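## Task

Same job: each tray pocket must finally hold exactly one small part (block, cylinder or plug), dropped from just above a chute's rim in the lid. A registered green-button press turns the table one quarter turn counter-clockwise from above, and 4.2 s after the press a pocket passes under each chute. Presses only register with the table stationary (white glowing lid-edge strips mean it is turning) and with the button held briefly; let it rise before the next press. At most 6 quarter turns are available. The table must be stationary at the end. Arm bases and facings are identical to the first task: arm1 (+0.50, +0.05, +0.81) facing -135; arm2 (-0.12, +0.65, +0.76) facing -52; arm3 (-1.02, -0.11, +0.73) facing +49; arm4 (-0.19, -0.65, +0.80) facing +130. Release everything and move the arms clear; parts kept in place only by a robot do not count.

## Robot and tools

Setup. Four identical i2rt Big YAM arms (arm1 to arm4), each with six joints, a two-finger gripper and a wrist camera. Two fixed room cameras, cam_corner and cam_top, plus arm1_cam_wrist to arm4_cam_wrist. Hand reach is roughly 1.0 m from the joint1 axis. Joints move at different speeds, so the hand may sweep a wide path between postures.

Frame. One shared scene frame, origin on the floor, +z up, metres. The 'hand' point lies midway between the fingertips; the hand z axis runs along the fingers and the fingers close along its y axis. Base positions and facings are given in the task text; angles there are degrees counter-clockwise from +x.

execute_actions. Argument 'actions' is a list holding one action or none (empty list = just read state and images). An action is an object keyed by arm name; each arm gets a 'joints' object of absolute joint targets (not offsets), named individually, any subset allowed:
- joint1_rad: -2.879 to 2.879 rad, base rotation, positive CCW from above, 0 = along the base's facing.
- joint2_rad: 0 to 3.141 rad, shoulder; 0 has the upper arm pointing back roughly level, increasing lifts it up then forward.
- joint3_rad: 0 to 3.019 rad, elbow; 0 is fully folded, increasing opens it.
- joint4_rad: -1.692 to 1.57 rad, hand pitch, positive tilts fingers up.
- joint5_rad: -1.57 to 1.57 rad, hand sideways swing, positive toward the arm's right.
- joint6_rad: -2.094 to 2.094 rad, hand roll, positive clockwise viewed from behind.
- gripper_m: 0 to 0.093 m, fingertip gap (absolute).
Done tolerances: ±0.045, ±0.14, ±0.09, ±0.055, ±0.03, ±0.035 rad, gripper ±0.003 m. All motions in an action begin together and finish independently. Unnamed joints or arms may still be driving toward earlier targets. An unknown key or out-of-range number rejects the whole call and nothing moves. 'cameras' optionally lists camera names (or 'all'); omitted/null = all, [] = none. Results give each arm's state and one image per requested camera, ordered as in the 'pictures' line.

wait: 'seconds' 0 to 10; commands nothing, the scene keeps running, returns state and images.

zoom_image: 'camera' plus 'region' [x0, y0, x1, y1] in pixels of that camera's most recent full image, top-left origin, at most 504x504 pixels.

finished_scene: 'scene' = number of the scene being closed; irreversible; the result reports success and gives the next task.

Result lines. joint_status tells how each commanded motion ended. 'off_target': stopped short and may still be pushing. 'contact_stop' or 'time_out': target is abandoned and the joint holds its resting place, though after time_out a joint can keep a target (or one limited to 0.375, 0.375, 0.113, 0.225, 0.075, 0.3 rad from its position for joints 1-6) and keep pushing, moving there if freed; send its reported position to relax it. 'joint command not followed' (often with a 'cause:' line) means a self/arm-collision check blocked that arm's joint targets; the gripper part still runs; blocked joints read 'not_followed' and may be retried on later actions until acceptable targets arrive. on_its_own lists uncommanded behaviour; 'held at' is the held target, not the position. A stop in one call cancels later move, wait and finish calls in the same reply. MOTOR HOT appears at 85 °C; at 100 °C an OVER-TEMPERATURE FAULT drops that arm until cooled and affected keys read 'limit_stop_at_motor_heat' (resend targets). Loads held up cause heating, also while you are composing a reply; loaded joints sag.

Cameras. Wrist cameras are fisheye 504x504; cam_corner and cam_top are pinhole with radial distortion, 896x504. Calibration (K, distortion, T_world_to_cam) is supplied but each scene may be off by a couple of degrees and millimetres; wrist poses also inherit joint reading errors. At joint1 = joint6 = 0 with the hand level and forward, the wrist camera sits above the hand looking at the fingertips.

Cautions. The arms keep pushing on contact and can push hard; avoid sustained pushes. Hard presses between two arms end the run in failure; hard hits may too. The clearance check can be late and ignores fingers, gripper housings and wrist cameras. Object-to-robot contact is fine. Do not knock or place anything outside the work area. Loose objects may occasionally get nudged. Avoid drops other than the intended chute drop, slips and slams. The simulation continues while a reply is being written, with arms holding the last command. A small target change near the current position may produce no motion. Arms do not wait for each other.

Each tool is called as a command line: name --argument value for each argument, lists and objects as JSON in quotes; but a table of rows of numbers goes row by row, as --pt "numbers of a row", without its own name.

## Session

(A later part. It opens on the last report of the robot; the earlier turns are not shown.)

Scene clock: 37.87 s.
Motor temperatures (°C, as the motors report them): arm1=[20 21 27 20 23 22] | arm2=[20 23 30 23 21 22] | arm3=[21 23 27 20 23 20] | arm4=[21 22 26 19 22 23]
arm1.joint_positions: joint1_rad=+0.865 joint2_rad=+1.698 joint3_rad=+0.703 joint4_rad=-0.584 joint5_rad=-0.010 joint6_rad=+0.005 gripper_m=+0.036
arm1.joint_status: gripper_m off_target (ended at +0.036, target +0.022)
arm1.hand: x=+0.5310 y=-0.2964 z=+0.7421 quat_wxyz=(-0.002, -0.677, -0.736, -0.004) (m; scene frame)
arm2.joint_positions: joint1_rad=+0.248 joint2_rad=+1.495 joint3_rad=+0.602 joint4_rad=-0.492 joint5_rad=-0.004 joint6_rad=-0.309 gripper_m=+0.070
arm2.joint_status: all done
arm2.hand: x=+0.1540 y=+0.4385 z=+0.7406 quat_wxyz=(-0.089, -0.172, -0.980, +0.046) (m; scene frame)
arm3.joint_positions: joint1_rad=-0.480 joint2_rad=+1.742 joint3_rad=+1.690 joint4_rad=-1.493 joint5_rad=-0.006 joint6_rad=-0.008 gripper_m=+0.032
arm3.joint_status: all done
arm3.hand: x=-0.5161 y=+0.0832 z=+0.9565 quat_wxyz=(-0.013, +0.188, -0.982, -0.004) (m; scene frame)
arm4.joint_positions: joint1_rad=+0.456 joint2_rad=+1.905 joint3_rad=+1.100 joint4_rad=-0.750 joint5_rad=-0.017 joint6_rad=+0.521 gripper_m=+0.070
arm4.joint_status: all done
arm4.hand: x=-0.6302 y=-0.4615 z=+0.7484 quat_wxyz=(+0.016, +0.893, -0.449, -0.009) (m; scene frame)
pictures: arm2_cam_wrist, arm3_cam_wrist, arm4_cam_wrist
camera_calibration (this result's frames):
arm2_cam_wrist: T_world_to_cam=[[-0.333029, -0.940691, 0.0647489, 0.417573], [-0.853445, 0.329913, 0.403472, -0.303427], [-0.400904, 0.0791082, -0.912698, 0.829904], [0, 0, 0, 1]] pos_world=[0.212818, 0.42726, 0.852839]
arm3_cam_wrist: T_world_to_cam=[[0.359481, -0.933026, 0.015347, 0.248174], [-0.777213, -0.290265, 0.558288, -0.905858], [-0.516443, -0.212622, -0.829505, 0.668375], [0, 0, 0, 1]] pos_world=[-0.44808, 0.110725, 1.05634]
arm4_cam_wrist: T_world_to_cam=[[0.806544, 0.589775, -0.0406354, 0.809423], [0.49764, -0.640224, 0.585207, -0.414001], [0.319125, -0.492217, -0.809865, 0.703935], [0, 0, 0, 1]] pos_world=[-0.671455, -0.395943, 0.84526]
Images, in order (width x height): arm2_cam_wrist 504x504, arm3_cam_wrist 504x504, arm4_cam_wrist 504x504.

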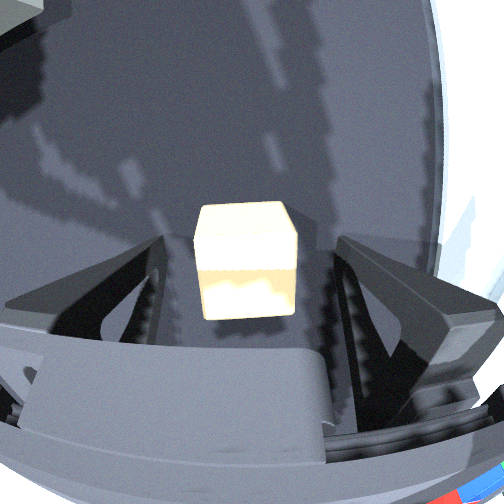

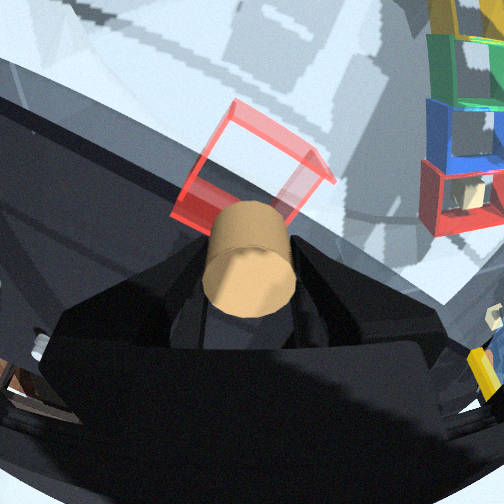

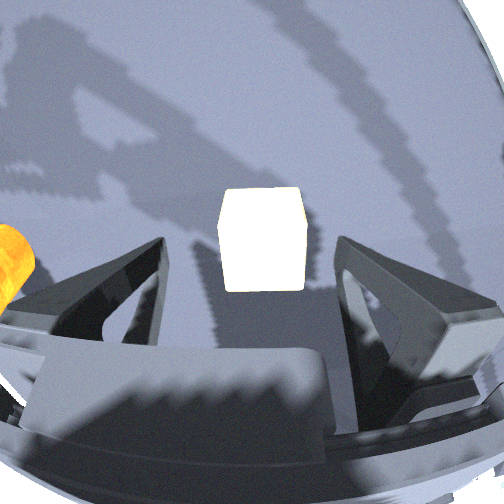

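execute_actions --actions '[{"arm2":{"joints":{"gripper_m":0.018}},"arm3":{"joints":{"joint2_rad":1.78}},"arm4":{"joints":{"joint2_rad":1.935}}}]' --cameras '[]'

Scene clock: 38.90 s.
Motor temperatures (°C, as the motors report them): arm1=[20 21 27 20 23 22] | arm2=[20 23 29 23 21 22] | arm3=[21 23 27 20 23 20] | arm4=[21 22 26 19 22 23]
arm1.joint_positions: joint1_rad=+0.865 joint2_rad=+1.698 joint3_rad=+0.703 joint4_rad=-0.584 joint5_rad=-0.010 joint6_rad=+0.005 gripper_m=+0.036
arm1.joint_status: not commanded
arm1.hand: x=+0.5310 y=-0.2964 z=+0.7421 quat_wxyz=(-0.002, -0.677, -0.736, -0.004) (m; scene frame)
arm2.joint_positions: joint1_rad=+0.248 joint2_rad=+1.495 joint3_rad=+0.602 joint4_rad=-0.492 joint5_rad=-0.004 joint6_rad=-0.310 gripper_m=+0.032
arm2.joint_status: gripper_m off_target (ended at +0.032, target +0.018)
arm2.hand: x=+0.1540 y=+0.4385 z=+0.7406 quat_wxyz=(-0.089, -0.172, -0.980, +0.046) (m; scene frame)
arm3.joint_positions: joint1_rad=-0.480 joint2_rad=+1.758 joint3_rad=+1.690 joint4_rad=-1.493 joint5_rad=-0.006 joint6_rad=-0.008 gripper_m=+0.032
arm3.joint_status: all done
arm3.hand: x=-0.5147 y=+0.0837 z=+0.9480 quat_wxyz=(-0.005, +0.188, -0.982, -0.002) (m; scene frame)
arm4.joint_positions: joint1_rad=+0.456 joint2_rad=+1.908 joint3_rad=+1.100 joint4_rad=-0.750 joint5_rad=-0.017 joint6_rad=+0.521 gripper_m=+0.070
arm4.joint_status: all done
arm4.hand: x=-0.6297 y=-0.4617 z=+0.7470 quat_wxyz=(+0.016, +0.893, -0.449, -0.008) (m; scene frame)
pictures: none
No camera images: the call's "cameras" was empty. Leave "cameras" out to get every camera's image.

execute_actions --actions '[{"arm1":{"joints":{"joint1_rad":0.3,"joint2_rad":1.625,"joint3_rad":1.365,"joint4_rad":-1.265,"joint6_rad":0.485}},"arm2":{"joints":{"joint1_rad":0.1,"joint2_rad":1.165,"joint3_rad":1.03,"joint4_rad":-1.22,"joint6_rad":0.21}},"arm4":{"joints":{"joint2_rad":1.96}}}]' --cameras '["arm4_cam_wrist"]'

Scene clock: 41.27 s.
Motor temperatures (°C, as the motors report them): arm1=[20 21 27 20 23 22] | arm2=[20 23 30 23 21 22] | arm3=[21 23 27 20 23 20] | arm4=[21 22 25 19 22 23]
arm1.joint_positions: joint1_rad=+0.293 joint2_rad=+1.634 joint3_rad=+1.311 joint4_rad=-1.251 joint5_rad=-0.017 joint6_rad=+0.469 gripper_m=+0.037
arm1.joint_status: all done
arm1.hand: x=+0.2807 y=-0.3745 z=+0.9478 quat_wxyz=(-0.007, -0.953, -0.303, -0.007) (m; scene frame)
arm2.joint_positions: joint1_rad=+0.103 joint2_rad=+1.152 joint3_rad=+1.008 joint4_rad=-1.211 joint5_rad=-0.007 joint6_rad=+0.194 gripper_m=+0.032
arm2.joint_status: all done
arm2.hand: x=+0.1288 y=+0.3935 z=+0.9760 quat_wxyz=(-0.111, -0.475, -0.873, +0.032) (m; scene frame)
arm3.joint_positions: joint1_rad=-0.480 joint2_rad=+1.758 joint3_rad=+1.690 joint4_rad=-1.493 joint5_rad=-0.006 joint6_rad=-0.008 gripper_m=+0.032
arm3.joint_status: not commanded
arm3.hand: x=-0.5147 y=+0.0837 z=+0.9480 quat_wxyz=(-0.005, +0.188, -0.982, -0.002) (m; scene frame)
arm4.joint_positions: joint1_rad=+0.456 joint2_rad=+1.940 joint3_rad=+1.100 joint4_rad=-0.750 joint5_rad=-0.017 joint6_rad=+0.521 gripper_m=+0.070
arm4.joint_status: all done
arm4.hand: x=-0.6241 y=-0.4644 z=+0.7325 quat_wxyz=(+0.015, +0.893, -0.449, +0.008) (m; scene frame)
pictures: arm4_cam_wrist
camera_calibration (this result's frames):
arm4_cam_wrist: T_world_to_cam=[[0.807267, 0.58974, -0.0229539, 0.79307], [0.478742, -0.631592, 0.609834, -0.435376], [0.345146, -0.503288, -0.792197, 0.685811], [0, 0, 0, 1]] pos_world=[-0.668491, -0.397524, 0.827008]
Images, in order (width x height): arm4_cam_wrist 504x504.

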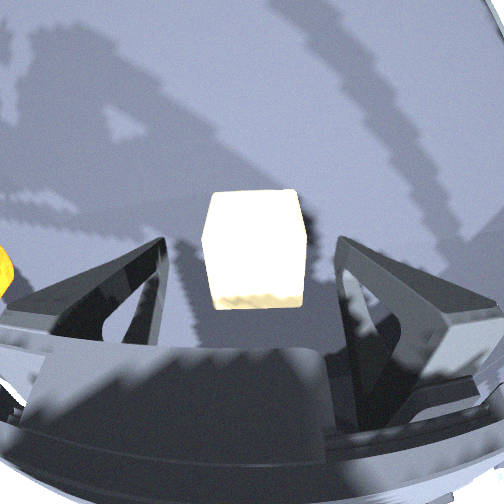

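execute_actions --actions '[{"arm1":{"joints":{"joint1_rad":-0.232,"joint2_rad":1.595}},"arm2":{"joints":{"joint1_rad":-0.673,"joint2_rad":1.30,"joint3_rad":1.16,"joint4_rad":-1.18}},"arm4":{"joints":{"joint2_rad":1.94,"gripper_m":0.016}}}]' --cameras '["arm1_cam_wrist"]'

Scene clock: 42.87 s.
Motor temperatures (°C, as the motors report them): arm1=[20 21 28 20 23 22] | arm2=[20 23 30 23 21 22] | arm3=[21 23 27 20 23 20] | arm4=[21 22 25 19 22 23]
arm1.joint_positions: joint1_rad=-0.239 joint2_rad=+1.619 joint3_rad=+1.311 joint4_rad=-1.251 joint5_rad=-0.017 joint6_rad=+0.471 gripper_m=+0.037
arm1.joint_status: all done
arm1.hand: x=+0.0974 y=-0.2049 z=+0.9539 quat_wxyz=(-0.012, -0.999, -0.041, +0.001) (m; scene frame)
arm2.joint_positions: joint1_rad=-0.676 joint2_rad=+1.301 joint3_rad=+1.107 joint4_rad=-1.184 joint5_rad=-0.004 joint6_rad=+0.196 gripper_m=+0.032
arm2.joint_status: all done
arm2.hand: x=-0.1263 y=+0.2439 z=+0.9647 quat_wxyz=(-0.082, -0.773, -0.627, +0.060) (m; scene frame)
arm3.joint_positions: joint1_rad=-0.480 joint2_rad=+1.758 joint3_rad=+1.690 joint4_rad=-1.493 joint5_rad=-0.006 joint6_rad=-0.008 gripper_m=+0.032
arm3.joint_status: not commanded
arm3.hand: x=-0.5147 y=+0.0837 z=+0.9480 quat_wxyz=(-0.005, +0.188, -0.982, -0.002) (m; scene frame)
arm4.joint_positions: joint1_rad=+0.456 joint2_rad=+1.940 joint3_rad=+1.100 joint4_rad=-0.750 joint5_rad=-0.017 joint6_rad=+0.521 gripper_m=+0.032
arm4.joint_status: gripper_m off_target (ended at +0.032, target +0.016); the others done
arm4.hand: x=-0.6241 y=-0.4644 z=+0.7325 quat_wxyz=(+0.015, +0.893, -0.449, +0.008) (m; scene frame)
pictures: arm1_cam_wrist
camera_calibration (this result's frames):
arm1_cam_wrist: T_world_to_cam=[[-0.0952086, 0.994744, -0.0376862, 0.245986], [0.80263, 0.0991047, 0.588187, -0.612645], [0.58883, 0.0257523, -0.807847, 0.846939], [0, 0, 0, 1]] pos_world=[0.0164446, -0.205787, 1.05382]
Images, in order (width x height): arm1_cam_wrist 504x504.

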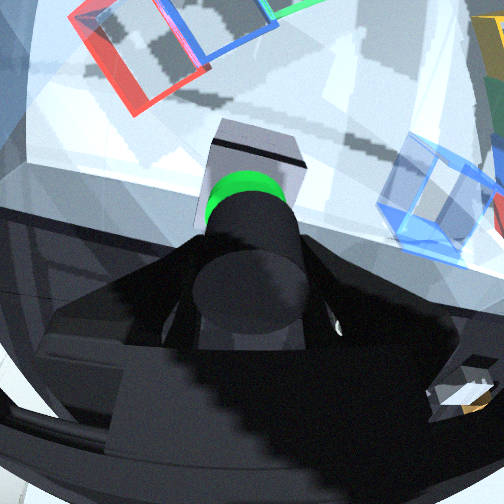

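execute_actions --actions '[{"arm2":{"joints":{"joint2_rad":1.56,"joint3_rad":1.368,"joint4_rad":-1.105}},"arm4":{"joints":{"joint1_rad":0.35,"joint2_rad":1.395,"joint3_rad":1.11,"joint4_rad":-1.28,"joint6_rad":0.26}}}]' --cameras '["arm2_cam_wrist","arm4_cam_wrist","cam_corner"]'

Scene clock: 44.53 s.
Motor temperatures (°C, as the motors report them): arm1=[20 21 28 20 23 22] | arm2=[20 23 30 23 21 22] | arm3=[21 23 27 20 23 20] | arm4=[21 22 25 19 22 23]
arm1.joint_positions: joint1_rad=-0.239 joint2_rad=+1.619 joint3_rad=+1.311 joint4_rad=-1.251 joint5_rad=-0.017 joint6_rad=+0.471 gripper_m=+0.037
arm1.joint_status: not commanded
arm1.hand: x=+0.0974 y=-0.2049 z=+0.9539 quat_wxyz=(-0.012, -0.999, -0.041, +0.001) (m; scene frame)
arm2.joint_positions: joint1_rad=-0.676 joint2_rad=+1.560 joint3_rad=+1.321 joint4_rad=-1.109 joint5_rad=-0.004 joint6_rad=+0.196 gripper_m=+0.032
arm2.joint_status: all done
arm2.hand: x=-0.1273 y=+0.1410 z=+0.9465 quat_wxyz=(-0.094, -0.771, -0.626, +0.069) (m; scene frame)
arm3.joint_positions: joint1_rad=-0.480 joint2_rad=+1.758 joint3_rad=+1.690 joint4_rad=-1.493 joint5_rad=-0.006 joint6_rad=-0.008 gripper_m=+0.032
arm3.joint_status: not commanded
arm3.hand: x=-0.5147 y=+0.0837 z=+0.9480 quat_wxyz=(-0.005, +0.188, -0.982, -0.002) (m; scene frame)
arm4.joint_positions: joint1_rad=+0.342 joint2_rad=+1.379 joint3_rad=+1.100 joint4_rad=-1.272 joint5_rad=-0.017 joint6_rad=+0.270 gripper_m=+0.032
arm4.joint_status: all done
arm4.hand: x=-0.5256 y=-0.4557 z=+0.9665 quat_wxyz=(+0.015, +0.922, -0.387, -0.013) (m; scene frame)
pictures: arm2_cam_wrist, arm4_cam_wrist, cam_corner
camera_calibration (this result's frames):
arm2_cam_wrist: T_world_to_cam=[[-0.981025, 0.18672, -0.0522093, -0.0999814], [0.154616, 0.915917, 0.370392, -0.451399], [0.116979, 0.355291, -0.927407, 0.969486], [0, 0, 0, 1]] pos_world=[-0.1417, 0.0876624, 1.06108]
arm4_cam_wrist: T_world_to_cam=[[0.718078, 0.694816, -0.0399376, 0.73124], [0.58459, -0.571033, 0.576348, -0.504191], [0.37765, -0.437209, -0.816228, 0.912018], [0, 0, 0, 1]] pos_world=[-0.574766, -0.397244, 1.06421]
Images, in order (width x height): arm2_cam_wrist 504x504, arm4_cam_wrist 504x504, cam_corner 896x504.

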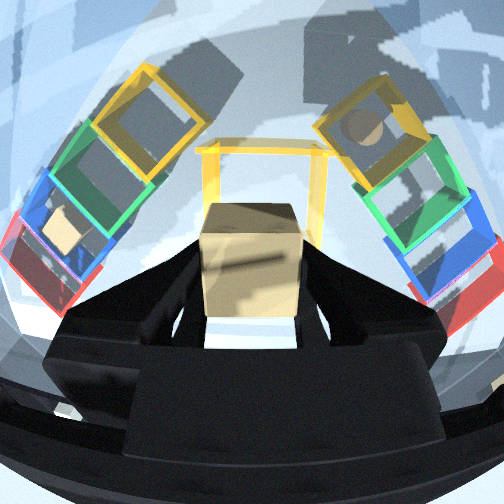

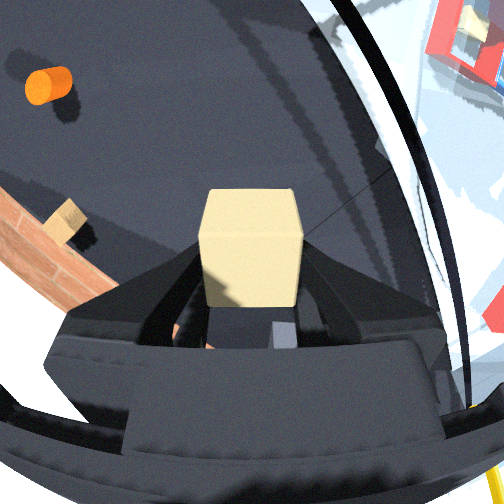

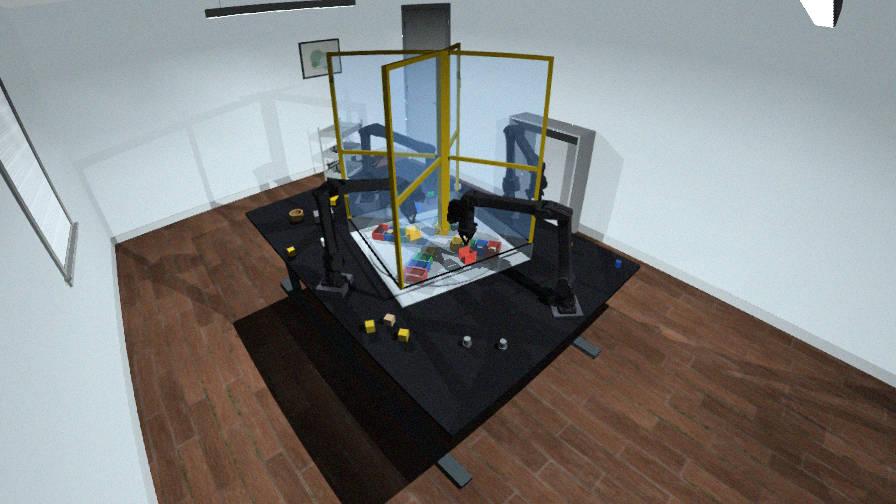

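execute_actions --actions '[]' --cameras '[]'

execute_actions --actions '[{"arm1":{"joints":{"joint2_rad":1.68,"joint3_rad":1.335}},"arm2":{"joints":{"joint1_rad":-0.694,"joint4_rad":-1.078}},"arm4":{"joints":{"joint1_rad":-0.642}}}]' --cameras '[]'

execute_actions --actions '[{"arm1":{"joints":{"joint1_rad":-0.518,"joint2_rad":1.49,"joint3_rad":1.135,"joint4_rad":-1.19}},"arm4":{"joints":{"joint2_rad":1.535,"joint3_rad":1.225,"joint4_rad":-1.205}}}]' --cameras '["arm1_cam_wrist","arm2_cam_wrist","arm4_cam_wrist"]'

Scene clock: 46.27 s.
Motor temperatures (°C, as the motors report them): arm1=[20 21 29 20 23 22] | arm2=[20 23 31 23 21 22] | arm3=[21 23 27 20 23 20] | arm4=[21 22 25 19 22 23]
arm1.joint_positions: joint1_rad=-0.239 joint2_rad=+1.619 joint3_rad=+1.311 joint4_rad=-1.251 joint5_rad=-0.017 joint6_rad=+0.471 gripper_m=+0.037
arm1.joint_status: not commanded
arm1.hand: x=+0.0974 y=-0.2049 z=+0.9539 quat_wxyz=(-0.012, -0.999, -0.041, +0.001) (m; scene frame)
arm2.joint_positions: joint1_rad=-0.676 joint2_rad=+1.560 joint3_rad=+1.321 joint4_rad=-1.109 joint5_rad=-0.004 joint6_rad=+0.196 gripper_m=+0.032
arm2.joint_status: all done
arm2.hand: x=-0.1273 y=+0.1410 z=+0.9465 quat_wxyz=(-0.094, -0.771, -0.626, +0.069) (m; scene frame)
arm3.joint_positions: joint1_rad=-0.480 joint2_rad=+1.758 joint3_rad=+1.690 joint4_rad=-1.493 joint5_rad=-0.006 joint6_rad=-0.008 gripper_m=+0.032
arm3.joint_status: not commanded
arm3.hand: x=-0.5147 y=+0.0837 z=+0.9480 quat_wxyz=(-0.005, +0.188, -0.982, -0.002) (m; scene frame)
arm4.joint_positions: joint1_rad=+0.342 joint2_rad=+1.379 joint3_rad=+1.100 joint4_rad=-1.272 joint5_rad=-0.017 joint6_rad=+0.270 gripper_m=+0.032
arm4.joint_status: all done
arm4.hand: x=-0.5256 y=-0.4557 z=+0.9665 quat_wxyz=(+0.015, +0.922, -0.387, -0.013) (m; scene frame)
pictures: none
No camera images: the call's "cameras" was empty. Leave "cameras" out to get every camera's image.

Scene clock: 47.73 s.
Motor temperatures (°C, as the motors report them): arm1=[20 21 29 20 23 22] | arm2=[20 23 31 23 21 22] | arm3=[21 23 27 20 23 20] | arm4=[21 22 25 19 22 23]
arm1.joint_positions: joint1_rad=-0.239 joint2_rad=+1.666 joint3_rad=+1.314 joint4_rad=-1.256 joint5_rad=-0.018 joint6_rad=+0.471 gripper_m=+0.037
arm1.joint_status: all done
arm1.hand: x=+0.0974 y=-0.2051 z=+0.9339 quat_wxyz=(-0.001, -0.999, -0.041, -0.021) (m; scene frame)
arm2.joint_positions: joint1_rad=-0.689 joint2_rad=+1.560 joint3_rad=+1.321 joint4_rad=-1.090 joint5_rad=-0.004 joint6_rad=+0.196 gripper_m=+0.032
arm2.joint_status: all done
arm2.hand: x=-0.1342 y=+0.1366 z=+0.9475 quat_wxyz=(-0.100, -0.775, -0.620, +0.076) (m; scene frame)
arm3.joint_positions: joint1_rad=-0.480 joint2_rad=+1.758 joint3_rad=+1.690 joint4_rad=-1.493 joint5_rad=-0.006 joint6_rad=-0.008 gripper_m=+0.032
arm3.joint_status: not commanded
arm3.hand: x=-0.5147 y=+0.0837 z=+0.9480 quat_wxyz=(-0.005, +0.188, -0.982, -0.002) (m; scene frame)
arm4.joint_positions: joint1_rad=-0.644 joint2_rad=+1.379 joint3_rad=+1.100 joint4_rad=-1.272 joint5_rad=-0.017 joint6_rad=+0.268 gripper_m=+0.032
arm4.joint_status: all done
arm4.hand: x=-0.2139 y=-0.2605 z=+0.9612 quat_wxyz=(+0.009, +0.630, -0.777, -0.012) (m; scene frame)
pictures: none
No camera images: the call's "cameras" was empty. Leave "cameras" out to get every camera's image.

Scene clock: 48.90 s.
Motor temperatures (°C, as the motors report them): arm1=[20 21 29 20 23 22] | arm2=[20 23 31 23 21 22] | arm3=[21 23 27 20 23 20] | arm4=[21 22 26 19 22 23]
arm1.joint_positions: joint1_rad=-0.523 joint2_rad=+1.501 joint3_rad=+1.134 joint4_rad=-1.200 joint5_rad=-0.016 joint6_rad=+0.472 gripper_m=+0.037
arm1.joint_status: all done
arm1.hand: x=+0.0949 y=-0.0677 z=+0.9401 quat_wxyz=(-0.011, -0.995, +0.101, -0.001) (m; scene frame)
arm2.joint_positions: joint1_rad=-0.689 joint2_rad=+1.560 joint3_rad=+1.321 joint4_rad=-1.090 joint5_rad=-0.004 joint6_rad=+0.196 gripper_m=+0.032
arm2.joint_status: not commanded
arm2.hand: x=-0.1342 y=+0.1366 z=+0.9475 quat_wxyz=(-0.100, -0.775, -0.620, +0.076) (m; scene frame)
arm3.joint_positions: joint1_rad=-0.480 joint2_rad=+1.758 joint3_rad=+1.690 joint4_rad=-1.493 joint5_rad=-0.006 joint6_rad=-0.008 gripper_m=+0.032
arm3.joint_status: not commanded
arm3.hand: x=-0.5147 y=+0.0837 z=+0.9480 quat_wxyz=(-0.005, +0.188, -0.982, -0.002) (m; scene frame)
arm4.joint_positions: joint1_rad=-0.644 joint2_rad=+1.531 joint3_rad=+1.181 joint4_rad=-1.210 joint5_rad=-0.017 joint6_rad=+0.268 gripper_m=+0.032
arm4.joint_status: all done
arm4.hand: x=-0.2170 y=-0.2134 z=+0.9313 quat_wxyz=(+0.011, +0.630, -0.777, -0.008) (m; scene frame)
pictures: arm1_cam_wrist, arm2_cam_wrist, arm4_cam_wrist
camera_calibration (this result's frames):
arm1_cam_wrist: T_world_to_cam=[[0.188141, 0.981553, -0.034009, 0.0774963], [0.793857, -0.131593, 0.593695, -0.636101], [0.578268, -0.138696, -0.803971, 0.819932], [0, 0, 0, 1]] pos_world=[0.0162527, -0.0460517, 1.03949]
arm2_cam_wrist: T_world_to_cam=[[-0.978424, 0.19898, -0.0556107, -0.104029], [0.167109, 0.920456, 0.353321, -0.429497], [0.121491, 0.336405, -0.933848, 0.982086], [0, 0, 0, 1]] pos_world=[-0.149326, 0.0856539, 1.06308]
arm4_cam_wrist: T_world_to_cam=[[0.976392, -0.214009, -0.0293144, 0.192083], [-0.155338, -0.789961, 0.593155, -0.748847], [-0.150098, -0.574598, -0.804555, 0.717991], [0, 0, 0, 1]] pos_world=[-0.196103, -0.137896, 1.02748]
Images, in order (width x height): arm1_cam_wrist 504x504, arm2_cam_wrist 504x504, arm4_cam_wrist 504x504.

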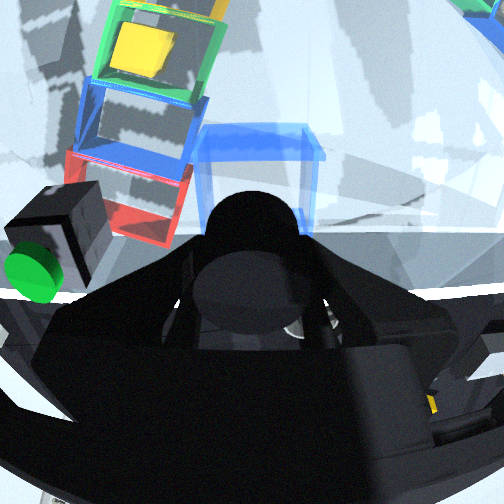

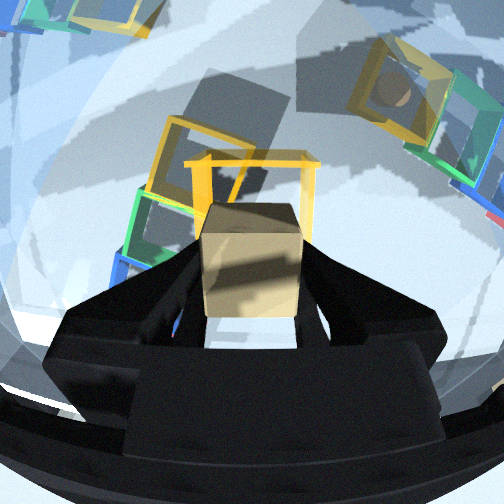

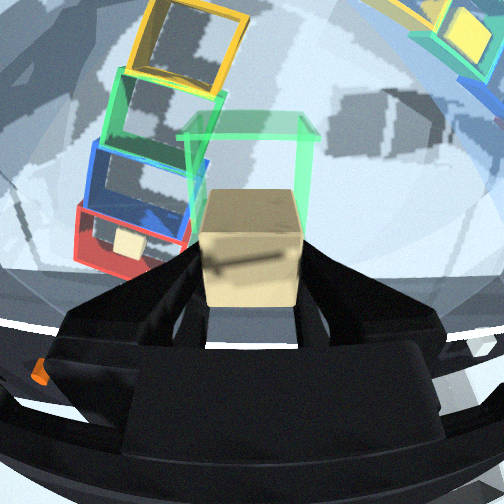

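wait --seconds 1.58

execute_actions --actions '[{"arm1":{"joints":{"gripper_m":0.06}},"arm2":{"joints":{"gripper_m":0.06}},"arm3":{"joints":{"gripper_m":0.06}},"arm4":{"joints":{"gripper_m":0.06}}}]' --cameras '["arm1_cam_wrist","arm2_cam_wrist","arm3_cam_wrist","arm4_cam_wrist"]'

Scene clock: 50.60 s.
Motor temperatures (°C, as the motors report them): arm1=[20 21 29 20 23 22] | arm2=[20 23 32 24 21 22] | arm3=[21 23 27 20 23 20] | arm4=[21 22 26 19 22 23]
arm1.joint_positions: joint1_rad=-0.523 joint2_rad=+1.501 joint3_rad=+1.134 joint4_rad=-1.200 joint5_rad=-0.016 joint6_rad=+0.472 gripper_m=+0.037
arm1.joint_status: all done
arm1.hand: x=+0.0949 y=-0.0677 z=+0.9401 quat_wxyz=(-0.011, -0.995, +0.101, -0.001) (m; scene frame)
arm2.joint_positions: joint1_rad=-0.689 joint2_rad=+1.560 joint3_rad=+1.321 joint4_rad=-1.090 joint5_rad=-0.004 joint6_rad=+0.196 gripper_m=+0.032
arm2.joint_status: not commanded
arm2.hand: x=-0.1342 y=+0.1366 z=+0.9475 quat_wxyz=(-0.100, -0.775, -0.620, +0.076) (m; scene frame)
arm3.joint_positions: joint1_rad=-0.480 joint2_rad=+1.758 joint3_rad=+1.690 joint4_rad=-1.493 joint5_rad=-0.006 joint6_rad=-0.008 gripper_m=+0.032
arm3.joint_status: not commanded
arm3.hand: x=-0.5147 y=+0.0837 z=+0.9480 quat_wxyz=(-0.005, +0.188, -0.982, -0.002) (m; scene frame)
arm4.joint_positions: joint1_rad=-0.644 joint2_rad=+1.531 joint3_rad=+1.181 joint4_rad=-1.210 joint5_rad=-0.017 joint6_rad=+0.268 gripper_m=+0.032
arm4.joint_status: all done
arm4.hand: x=-0.2170 y=-0.2134 z=+0.9313 quat_wxyz=(+0.011, +0.630, -0.777, -0.008) (m; scene frame)
wait: 1.60 s; at rest by 0.17 s
pictures: arm1_cam_wrist, arm2_cam_wrist, arm3_cam_wrist, arm4_cam_wrist, cam_corner, cam_top
camera_calibration (this result's frames):
arm1_cam_wrist: T_world_to_cam=[[0.188141, 0.981553, -0.034009, 0.0774963], [0.793857, -0.131593, 0.593695, -0.636101], [0.578268, -0.138696, -0.803971, 0.819932], [0, 0, 0, 1]] pos_world=[0.0162527, -0.0460517, 1.03949]
arm2_cam_wrist: T_world_to_cam=[[-0.978424, 0.19898, -0.0556107, -0.104029], [0.167109, 0.920456, 0.353321, -0.429497], [0.121491, 0.336405, -0.933848, 0.982086], [0, 0, 0, 1]] pos_world=[-0.149326, 0.0856539, 1.06308]
arm3_cam_wrist: T_world_to_cam=[[0.359668, -0.932953, 0.0153888, 0.248333], [-0.768587, -0.286871, 0.571821, -0.90852], [-0.529067, -0.217493, -0.820234, 0.647264], [0, 0, 0, 1]] pos_world=[-0.445149, 0.111831, 1.0466]
arm4_cam_wrist: T_world_to_cam=[[0.976392, -0.214009, -0.0293144, 0.192083], [-0.155338, -0.789961, 0.593155, -0.748847], [-0.150098, -0.574598, -0.804555, 0.717991], [0, 0, 0, 1]] pos_world=[-0.196103, -0.137896, 1.02748]
Images, in order (width x height): arm1_cam_wrist 504x504, arm2_cam_wrist 504x504, arm3_cam_wrist 504x504, arm4_cam_wrist 504x504, cam_corner 896x504, cam_top 896x504.

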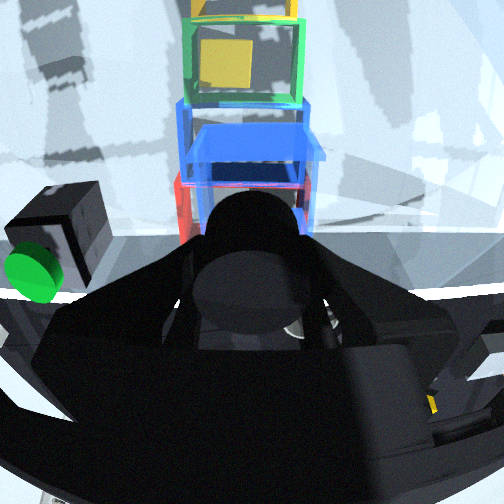

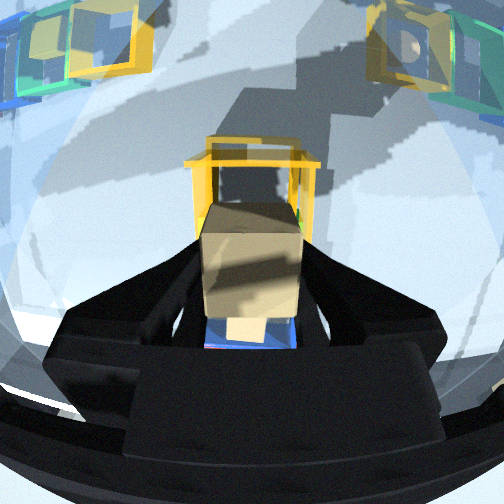

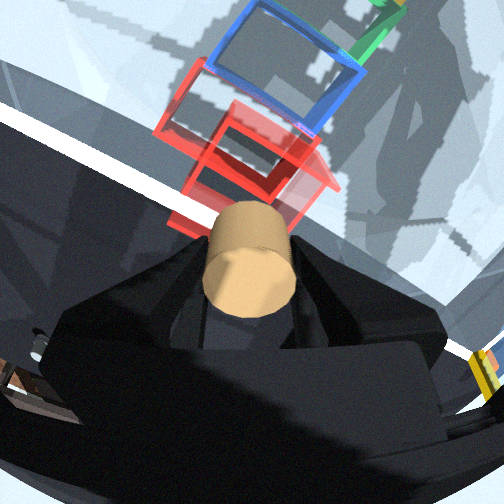

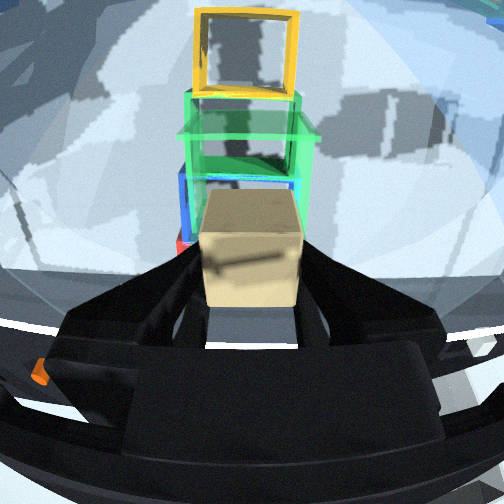

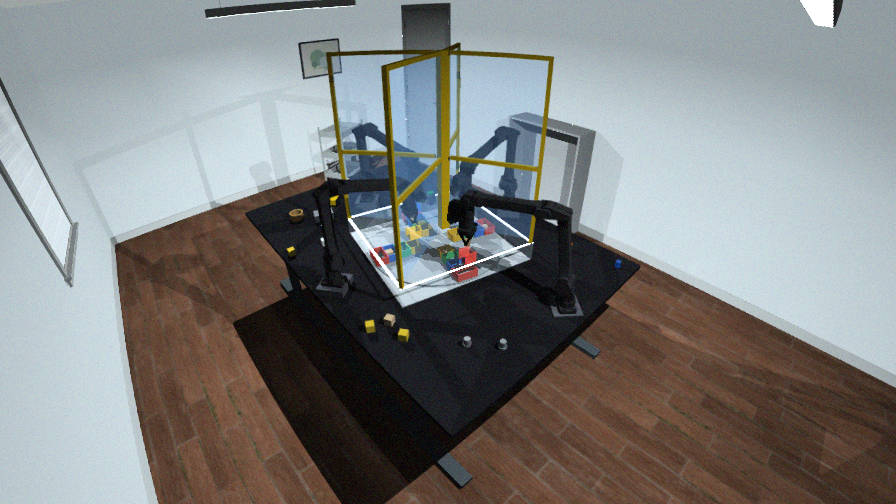

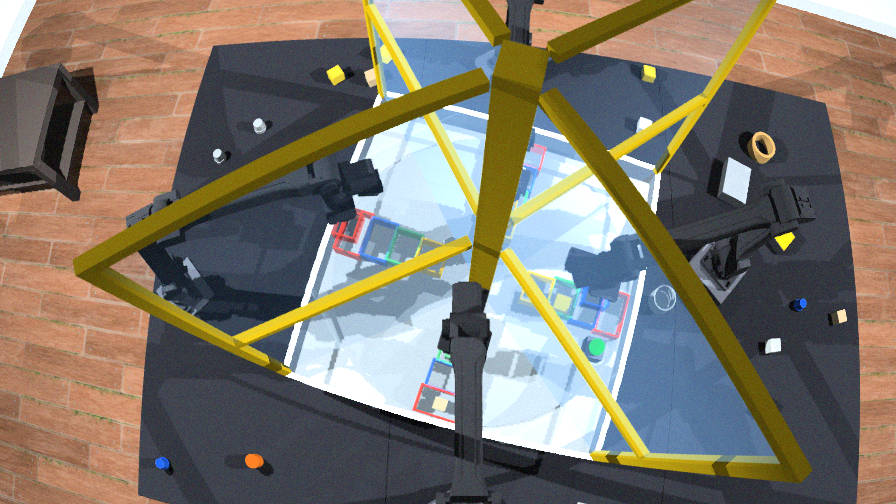

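Scene clock: 51.17 s.
Motor temperatures (°C, as the motors report them): arm1=[20 21 29 20 23 22] | arm2=[20 23 32 24 21 22] | arm3=[21 23 27 20 23 20] | arm4=[21 22 26 19 22 23]
arm1.joint_positions: joint1_rad=-0.523 joint2_rad=+1.501 joint3_rad=+1.134 joint4_rad=-1.200 joint5_rad=-0.016 joint6_rad=+0.472 gripper_m=+0.060
arm1.joint_status: all done
arm1.hand: x=+0.0949 y=-0.0677 z=+0.9401 quat_wxyz=(-0.011, -0.995, +0.101, -0.001) (m; scene frame)
arm2.joint_positions: joint1_rad=-0.689 joint2_rad=+1.560 joint3_rad=+1.321 joint4_rad=-1.090 joint5_rad=-0.004 joint6_rad=+0.196 gripper_m=+0.060
arm2.joint_status: all done
arm2.hand: x=-0.1342 y=+0.1366 z=+0.9475 quat_wxyz=(-0.100, -0.775, -0.620, +0.076) (m; scene frame)
arm3.joint_positions: joint1_rad=-0.480 joint2_rad=+1.758 joint3_rad=+1.690 joint4_rad=-1.493 joint5_rad=-0.006 joint6_rad=-0.008 gripper_m=+0.060
arm3.joint_status: all done
arm3.hand: x=-0.5147 y=+0.0837 z=+0.9480 quat_wxyz=(-0.005, +0.188, -0.982, -0.002) (m; scene frame)
arm4.joint_positions: joint1_rad=-0.644 joint2_rad=+1.531 joint3_rad=+1.181 joint4_rad=-1.210 joint5_rad=-0.017 joint6_rad=+0.268 gripper_m=+0.060
arm4.joint_status: all done
arm4.hand: x=-0.2170 y=-0.2134 z=+0.9313 quat_wxyz=(+0.011, +0.630, -0.777, -0.008) (m; scene frame)
pictures: arm1_cam_wrist, arm2_cam_wrist, arm3_cam_wrist, arm4_cam_wrist
camera_calibration (this result's frames):
arm1_cam_wrist: T_world_to_cam=[[0.188141, 0.981553, -0.034009, 0.0774963], [0.793857, -0.131593, 0.593695, -0.636101], [0.578268, -0.138696, -0.803971, 0.819932], [0, 0, 0, 1]] pos_world=[0.0162527, -0.0460517, 1.03949]
arm2_cam_wrist: T_world_to_cam=[[-0.978424, 0.19898, -0.0556107, -0.104029], [0.167109, 0.920456, 0.353321, -0.429497], [0.121491, 0.336405, -0.933848, 0.982086], [0, 0, 0, 1]] pos_world=[-0.149326, 0.0856539, 1.06308]
arm3_cam_wrist: T_world_to_cam=[[0.359668, -0.932953, 0.0153888, 0.248333], [-0.768587, -0.286871, 0.571821, -0.90852], [-0.529067, -0.217493, -0.820234, 0.647264], [0, 0, 0, 1]] pos_world=[-0.445149, 0.111831, 1.0466]
arm4_cam_wrist: T_world_to_cam=[[0.976392, -0.214009, -0.0293144, 0.192083], [-0.155338, -0.789961, 0.593155, -0.748847], [-0.150098, -0.574598, -0.804555, 0.717991], [0, 0, 0, 1]] pos_world=[-0.196103, -0.137896, 1.02748]
Images, in order (width x height): arm1_cam_wrist 504x504, arm2_cam_wrist 504x504, arm3_cam_wrist 504x504, arm4_cam_wrist 504x504.

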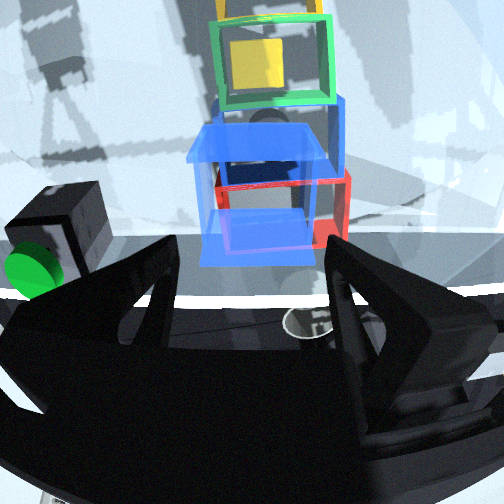

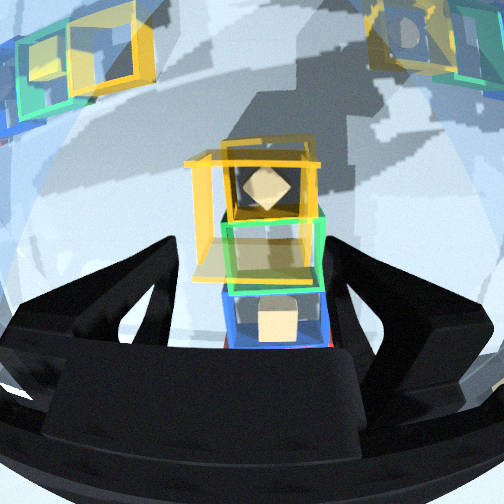

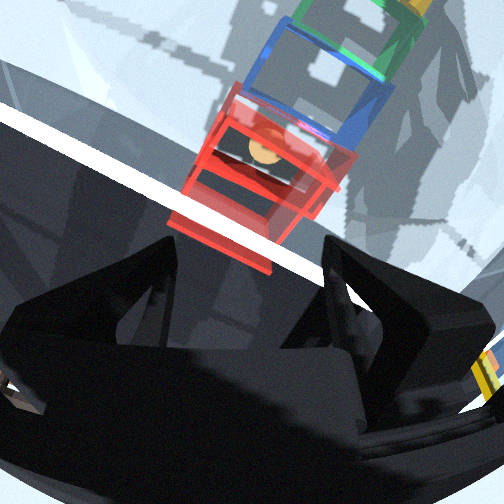

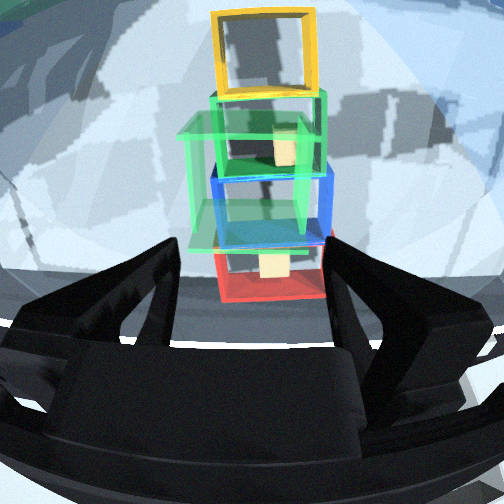

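execute_actions --actions '[{"arm1":{"joints":{"joint1_rad":0.45,"joint6_rad":-0.01,"gripper_m":0.085}},"arm2":{"joints":{"joint2_rad":1.30,"joint3_rad":1.10,"joint4_rad":-1.19,"joint6_rad":-0.01,"gripper_m":0.09}},"arm3":{"joints":{"joint1_rad":0.42,"gripper_m":0.08}},"arm4":{"joints":{"joint1_rad":0.45,"joint2_rad":1.40,"joint3_rad":1.07,"joint4_rad":-1.24,"joint6_rad":-0.01,"gripper_m":0.08}}}]' --cameras '["arm3_cam_wrist"]'

Scene clock: 53.60 s.
Motor temperatures (°C, as the motors report them): arm1=[20 21 29 20 23 22] | arm2=[20 23 32 24 21 22] | arm3=[21 23 27 20 23 20] | arm4=[21 22 26 19 22 23]
arm1.joint_positions: joint1_rad=+0.453 joint2_rad=+1.501 joint3_rad=+1.134 joint4_rad=-1.200 joint5_rad=-0.016 joint6_rad=+0.006 gripper_m=+0.085
arm1.joint_status: all done
arm1.hand: x=+0.3675 y=-0.3528 z=+0.9414 quat_wxyz=(-0.010, -0.814, -0.581, -0.002) (m; scene frame)
arm2.joint_positions: joint1_rad=-0.689 joint2_rad=+1.285 joint3_rad=+1.115 joint4_rad=-1.184 joint5_rad=-0.004 joint6_rad=+0.005 gripper_m=+0.090
arm2.joint_status: all done
arm2.hand: x=-0.1319 y=+0.2428 z=+0.9744 quat_wxyz=(-0.084, -0.713, -0.692, +0.076) (m; scene frame)
arm3.joint_positions: joint1_rad=+0.425 joint2_rad=+1.766 joint3_rad=+1.690 joint4_rad=-1.484 joint5_rad=-0.007 joint6_rad=-0.008 gripper_m=+0.080
arm3.joint_status: all done
arm3.hand: x=-0.8621 y=+0.4086 z=+0.9427 quat_wxyz=(-0.002, +0.599, -0.801, -0.004) (m; scene frame)
arm4.joint_positions: joint1_rad=+0.453 joint2_rad=+1.414 joint3_rad=+1.072 joint4_rad=-1.234 joint5_rad=-0.017 joint6_rad=-0.001 gripper_m=+0.080
arm4.joint_status: all done
arm4.hand: x=-0.5451 y=-0.4944 z=+0.9446 quat_wxyz=(+0.016, +0.979, -0.205, -0.003) (m; scene frame)
pictures: arm3_cam_wrist
camera_calibration (this result's frames):
arm3_cam_wrist: T_world_to_cam=[[0.955859, -0.293532, 0.0131109, 0.931349], [-0.247713, -0.78105, 0.573235, -0.429618], [-0.158022, -0.55118, -0.819286, 0.985135], [0, 0, 0, 1]] pos_world=[-0.840987, 0.480814, 1.04117]
Images, in order (width x height): arm3_cam_wrist 504x504.

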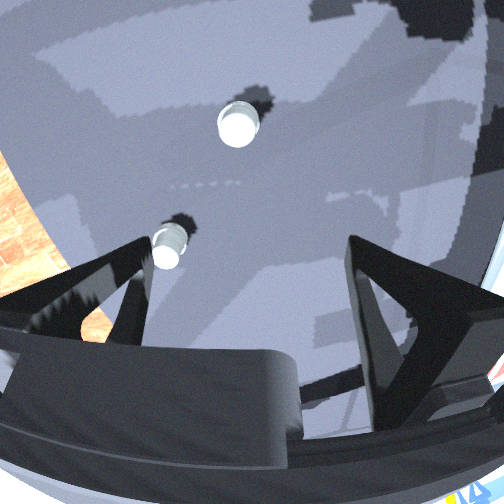

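zoom_image --camera "arm3_cam_wrist" --region '[130, 80, 290, 280]'

Region (130, 80, 290, 280) of arm3_cam_wrist's 504x504 image, scaled by 2.520, with more detail than that image has; it fills the left 403 columns of this view, and the rest is white.

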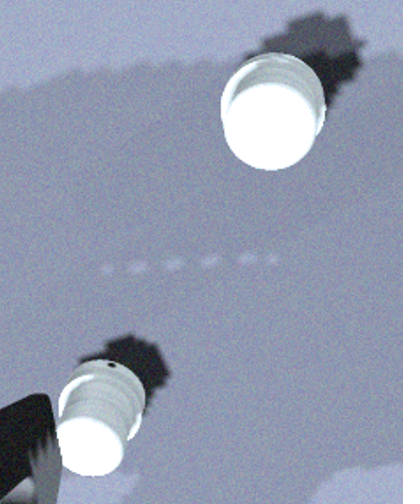

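execute_actions --actions '[{"arm1":{"joints":{"joint1_rad":1.26,"joint2_rad":1.62,"joint3_rad":1.05,"joint4_rad":-0.975}},"arm2":{"joints":{"joint1_rad":0.576,"joint2_rad":1.33,"joint3_rad":0.945,"joint4_rad":-0.965}},"arm3":{"joints":{"joint1_rad":0.444,"joint2_rad":1.945,"joint3_rad":1.413,"joint4_rad":-1.025}},"arm4":{"joints":{"joint1_rad":0.725,"joint2_rad":1.89,"joint3_rad":1.43,"joint4_rad":-1.05}}}]' --cameras '["arm1_cam_wrist","arm2_cam_wrist","arm3_cam_wrist","arm4_cam_wrist"]'

Scene clock: 55.87 s.
Motor temperatures (°C, as the motors report them): arm1=[20 21 28 20 23 22] | arm2=[20 23 31 24 21 22] | arm3=[21 24 27 20 23 20] | arm4=[21 22 26 19 22 23]
arm1.joint_positions: joint1_rad=+1.264 joint2_rad=+1.642 joint3_rad=+1.045 joint4_rad=-0.986 joint5_rad=-0.016 joint6_rad=+0.004 gripper_m=+0.085
arm1.joint_status: all done
arm1.hand: x=+0.7023 y=-0.3323 z=+0.8537 quat_wxyz=(+0.000, -0.518, -0.855, -0.008) (m; scene frame)
arm2.joint_positions: joint1_rad=+0.580 joint2_rad=+1.328 joint3_rad=+0.953 joint4_rad=-0.971 joint5_rad=-0.004 joint6_rad=+0.004 gripper_m=+0.090
arm2.joint_status: all done
arm2.hand: x=+0.2642 y=+0.5215 z=+0.9017 quat_wxyz=(-0.117, -0.162, -0.980, +0.020) (m; scene frame)
arm3.joint_positions: joint1_rad=+0.439 joint2_rad=+1.938 joint3_rad=+1.408 joint4_rad=-1.034 joint5_rad=-0.007 joint6_rad=-0.008 gripper_m=+0.080
arm3.joint_status: all done
arm3.hand: x=-0.8674 y=+0.4174 z=+0.7493 quat_wxyz=(+0.000, +0.604, -0.797, -0.003) (m; scene frame)
arm4.joint_positions: joint1_rad=+0.729 joint2_rad=+1.895 joint3_rad=+1.389 joint4_rad=-1.052 joint5_rad=-0.017 joint6_rad=-0.002 gripper_m=+0.080
arm4.joint_status: all done
arm4.hand: x=-0.7288 y=-0.5773 z=+0.8429 quat_wxyz=(+0.014, +0.998, -0.068, -0.012) (m; scene frame)
pictures: arm1_cam_wrist, arm2_cam_wrist, arm3_cam_wrist, arm4_cam_wrist
camera_calibration (this result's frames):
arm1_cam_wrist: T_world_to_cam=[[-0.880218, -0.473756, -0.0277795, 0.481431], [-0.394539, 0.697993, 0.597615, 0.00516914], [-0.263734, 0.536992, -0.801302, 1.17615], [0, 0, 0, 1]] pos_world=[0.735995, -0.407111, 0.952738]
arm2_cam_wrist: T_world_to_cam=[[-0.310483, -0.950545, 0.00804192, 0.572273], [-0.885705, 0.292355, 0.360632, -0.235035], [-0.345148, 0.104848, -0.932673, 1.00443], [0, 0, 0, 1]] pos_world=[0.316188, 0.507373, 1.01697]
arm3_cam_wrist: T_world_to_cam=[[0.959918, -0.279974, 0.0130824, 0.939414], [-0.236097, -0.782561, 0.57607, -0.304688], [-0.151047, -0.556069, -0.817296, 0.837319], [0, 0, 0, 1]] pos_world=[-0.847222, 0.490182, 0.847569]
arm4_cam_wrist: T_world_to_cam=[[0.142316, 0.989263, -0.0332297, 0.701384], [0.81626, -0.0983064, 0.569259, 0.0641511], [0.55988, -0.108139, -0.821487, 1.16195], [0, 0, 0, 1]] pos_world=[-0.802736, -0.561894, 0.941317]
Images, in order (width x height): arm1_cam_wrist 504x504, arm2_cam_wrist 504x504, arm3_cam_wrist 504x504, arm4_cam_wrist 504x504.

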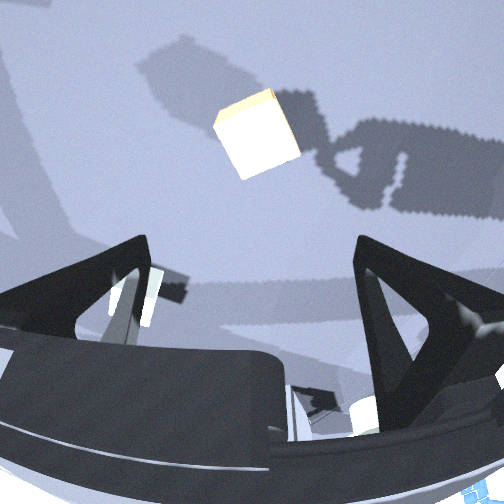

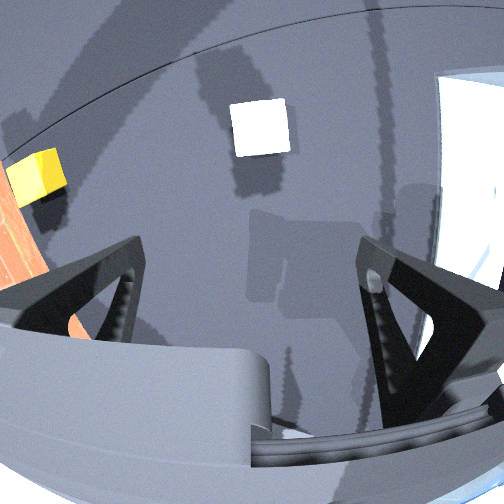

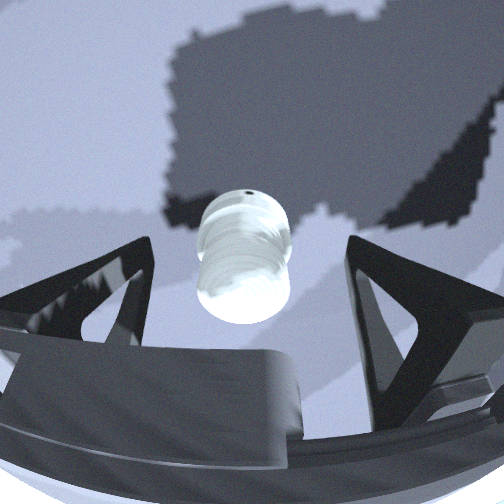

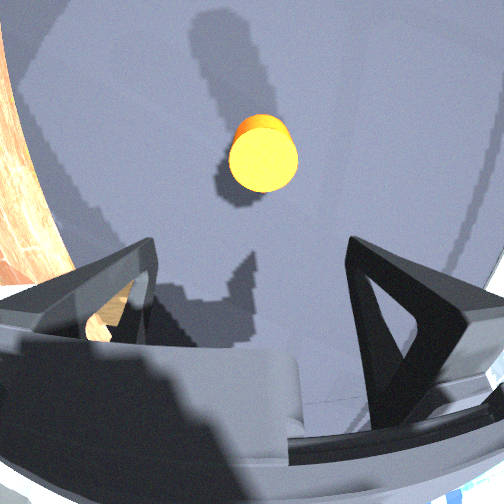

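execute_actions --actions '[{"arm1":{"joints":{"joint2_rad":1.868,"joint3_rad":1.015,"joint4_rad":-0.685,"joint6_rad":-0.475}},"arm2":{"joints":{"joint1_rad":0.56,"joint2_rad":1.715,"joint3_rad":0.902,"joint4_rad":-0.522,"joint6_rad":-0.143}},"arm3":{"joints":{"gripper_m":0.016}},"arm4":{"joints":{"joint1_rad":0.715,"joint2_rad":2.08,"joint3_rad":1.40,"joint4_rad":-0.875}}}]' --cameras '["arm1_cam_wrist","arm2_cam_wrist","arm4_cam_wrist"]'

Scene clock: 58.00 s.
Motor temperatures (°C, as the motors report them): arm1=[20 21 28 20 23 22] | arm2=[20 23 31 24 21 22] | arm3=[21 24 27 20 23 20] | arm4=[21 22 26 19 22 23]
arm1.joint_positions: joint1_rad=+1.264 joint2_rad=+1.890 joint3_rad=+1.006 joint4_rad=-0.701 joint5_rad=-0.016 joint6_rad=-0.459 gripper_m=+0.085
arm1.joint_status: all done
arm1.hand: x=+0.7092 y=-0.3459 z=+0.7387 quat_wxyz=(-0.002, -0.308, -0.951, -0.009) (m; scene frame)
arm2.joint_positions: joint1_rad=+0.565 joint2_rad=+1.717 joint3_rad=+0.907 joint4_rad=-0.534 joint5_rad=-0.004 joint6_rad=-0.128 gripper_m=+0.090
arm2.joint_status: all done
arm2.hand: x=+0.3163 y=+0.4955 z=+0.7464 quat_wxyz=(-0.116, -0.105, -0.987, +0.029) (m; scene frame)
arm3.joint_positions: joint1_rad=+0.439 joint2_rad=+1.938 joint3_rad=+1.408 joint4_rad=-1.034 joint5_rad=-0.006 joint6_rad=-0.008 gripper_m=+0.031
arm3.joint_status: gripper_m off_target (ended at +0.031, target +0.016)
arm3.hand: x=-0.8673 y=+0.4174 z=+0.7493 quat_wxyz=(-0.001, +0.604, -0.797, -0.003) (m; scene frame)
arm4.joint_positions: joint1_rad=+0.724 joint2_rad=+2.092 joint3_rad=+1.388 joint4_rad=-0.884 joint5_rad=-0.017 joint6_rad=-0.002 gripper_m=+0.080
arm4.joint_status: all done
arm4.hand: x=-0.7415 y=-0.5739 z=+0.7382 quat_wxyz=(+0.015, +0.997, -0.071, +0.003) (m; scene frame)
pictures: arm1_cam_wrist, arm2_cam_wrist, arm4_cam_wrist
camera_calibration (this result's frames):
arm1_cam_wrist: T_world_to_cam=[[-0.576028, -0.816861, -0.0305016, 0.145491], [-0.668642, 0.449387, 0.592426, 0.198286], [-0.470223, 0.361649, -0.805047, 1.18171], [0, 0, 0, 1]] pos_world=[0.772054, -0.397625, 0.838298]
arm2_cam_wrist: T_world_to_cam=[[-0.201128, -0.97879, 0.0389466, 0.521274], [-0.910429, 0.201457, 0.361294, -0.0729634], [-0.361477, 0.0372083, -0.931638, 0.918207], [0, 0, 0, 1]] pos_world=[0.370326, 0.490752, 0.861496]
arm4_cam_wrist: T_world_to_cam=[[0.148198, 0.988403, -0.0331105, 0.700123], [0.798604, -0.0998577, 0.593515, 0.102563], [0.583326, -0.1144, -0.804142, 1.08435], [0, 0, 0, 1]] pos_world=[-0.818196, -0.557712, 0.834283]
Images, in order (width x height): arm1_cam_wrist 504x504, arm2_cam_wrist 504x504, arm4_cam_wrist 504x504.

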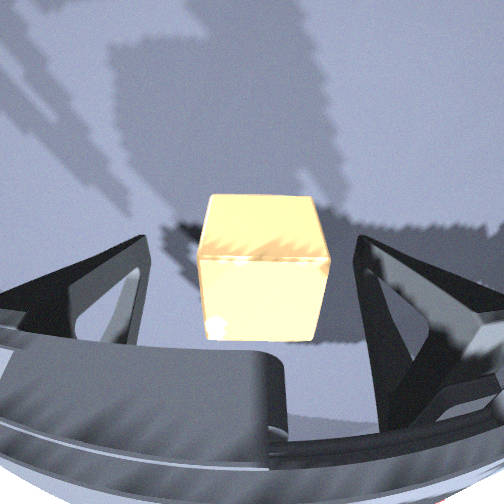

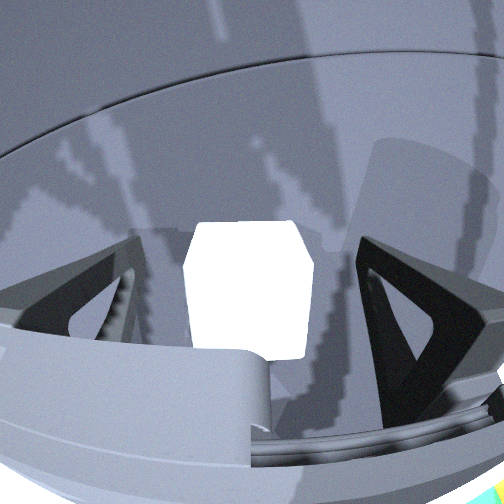

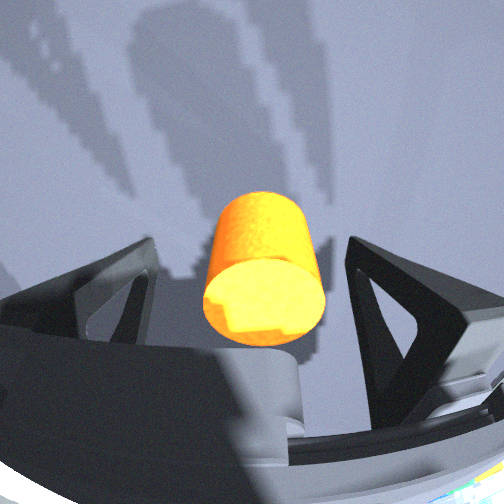

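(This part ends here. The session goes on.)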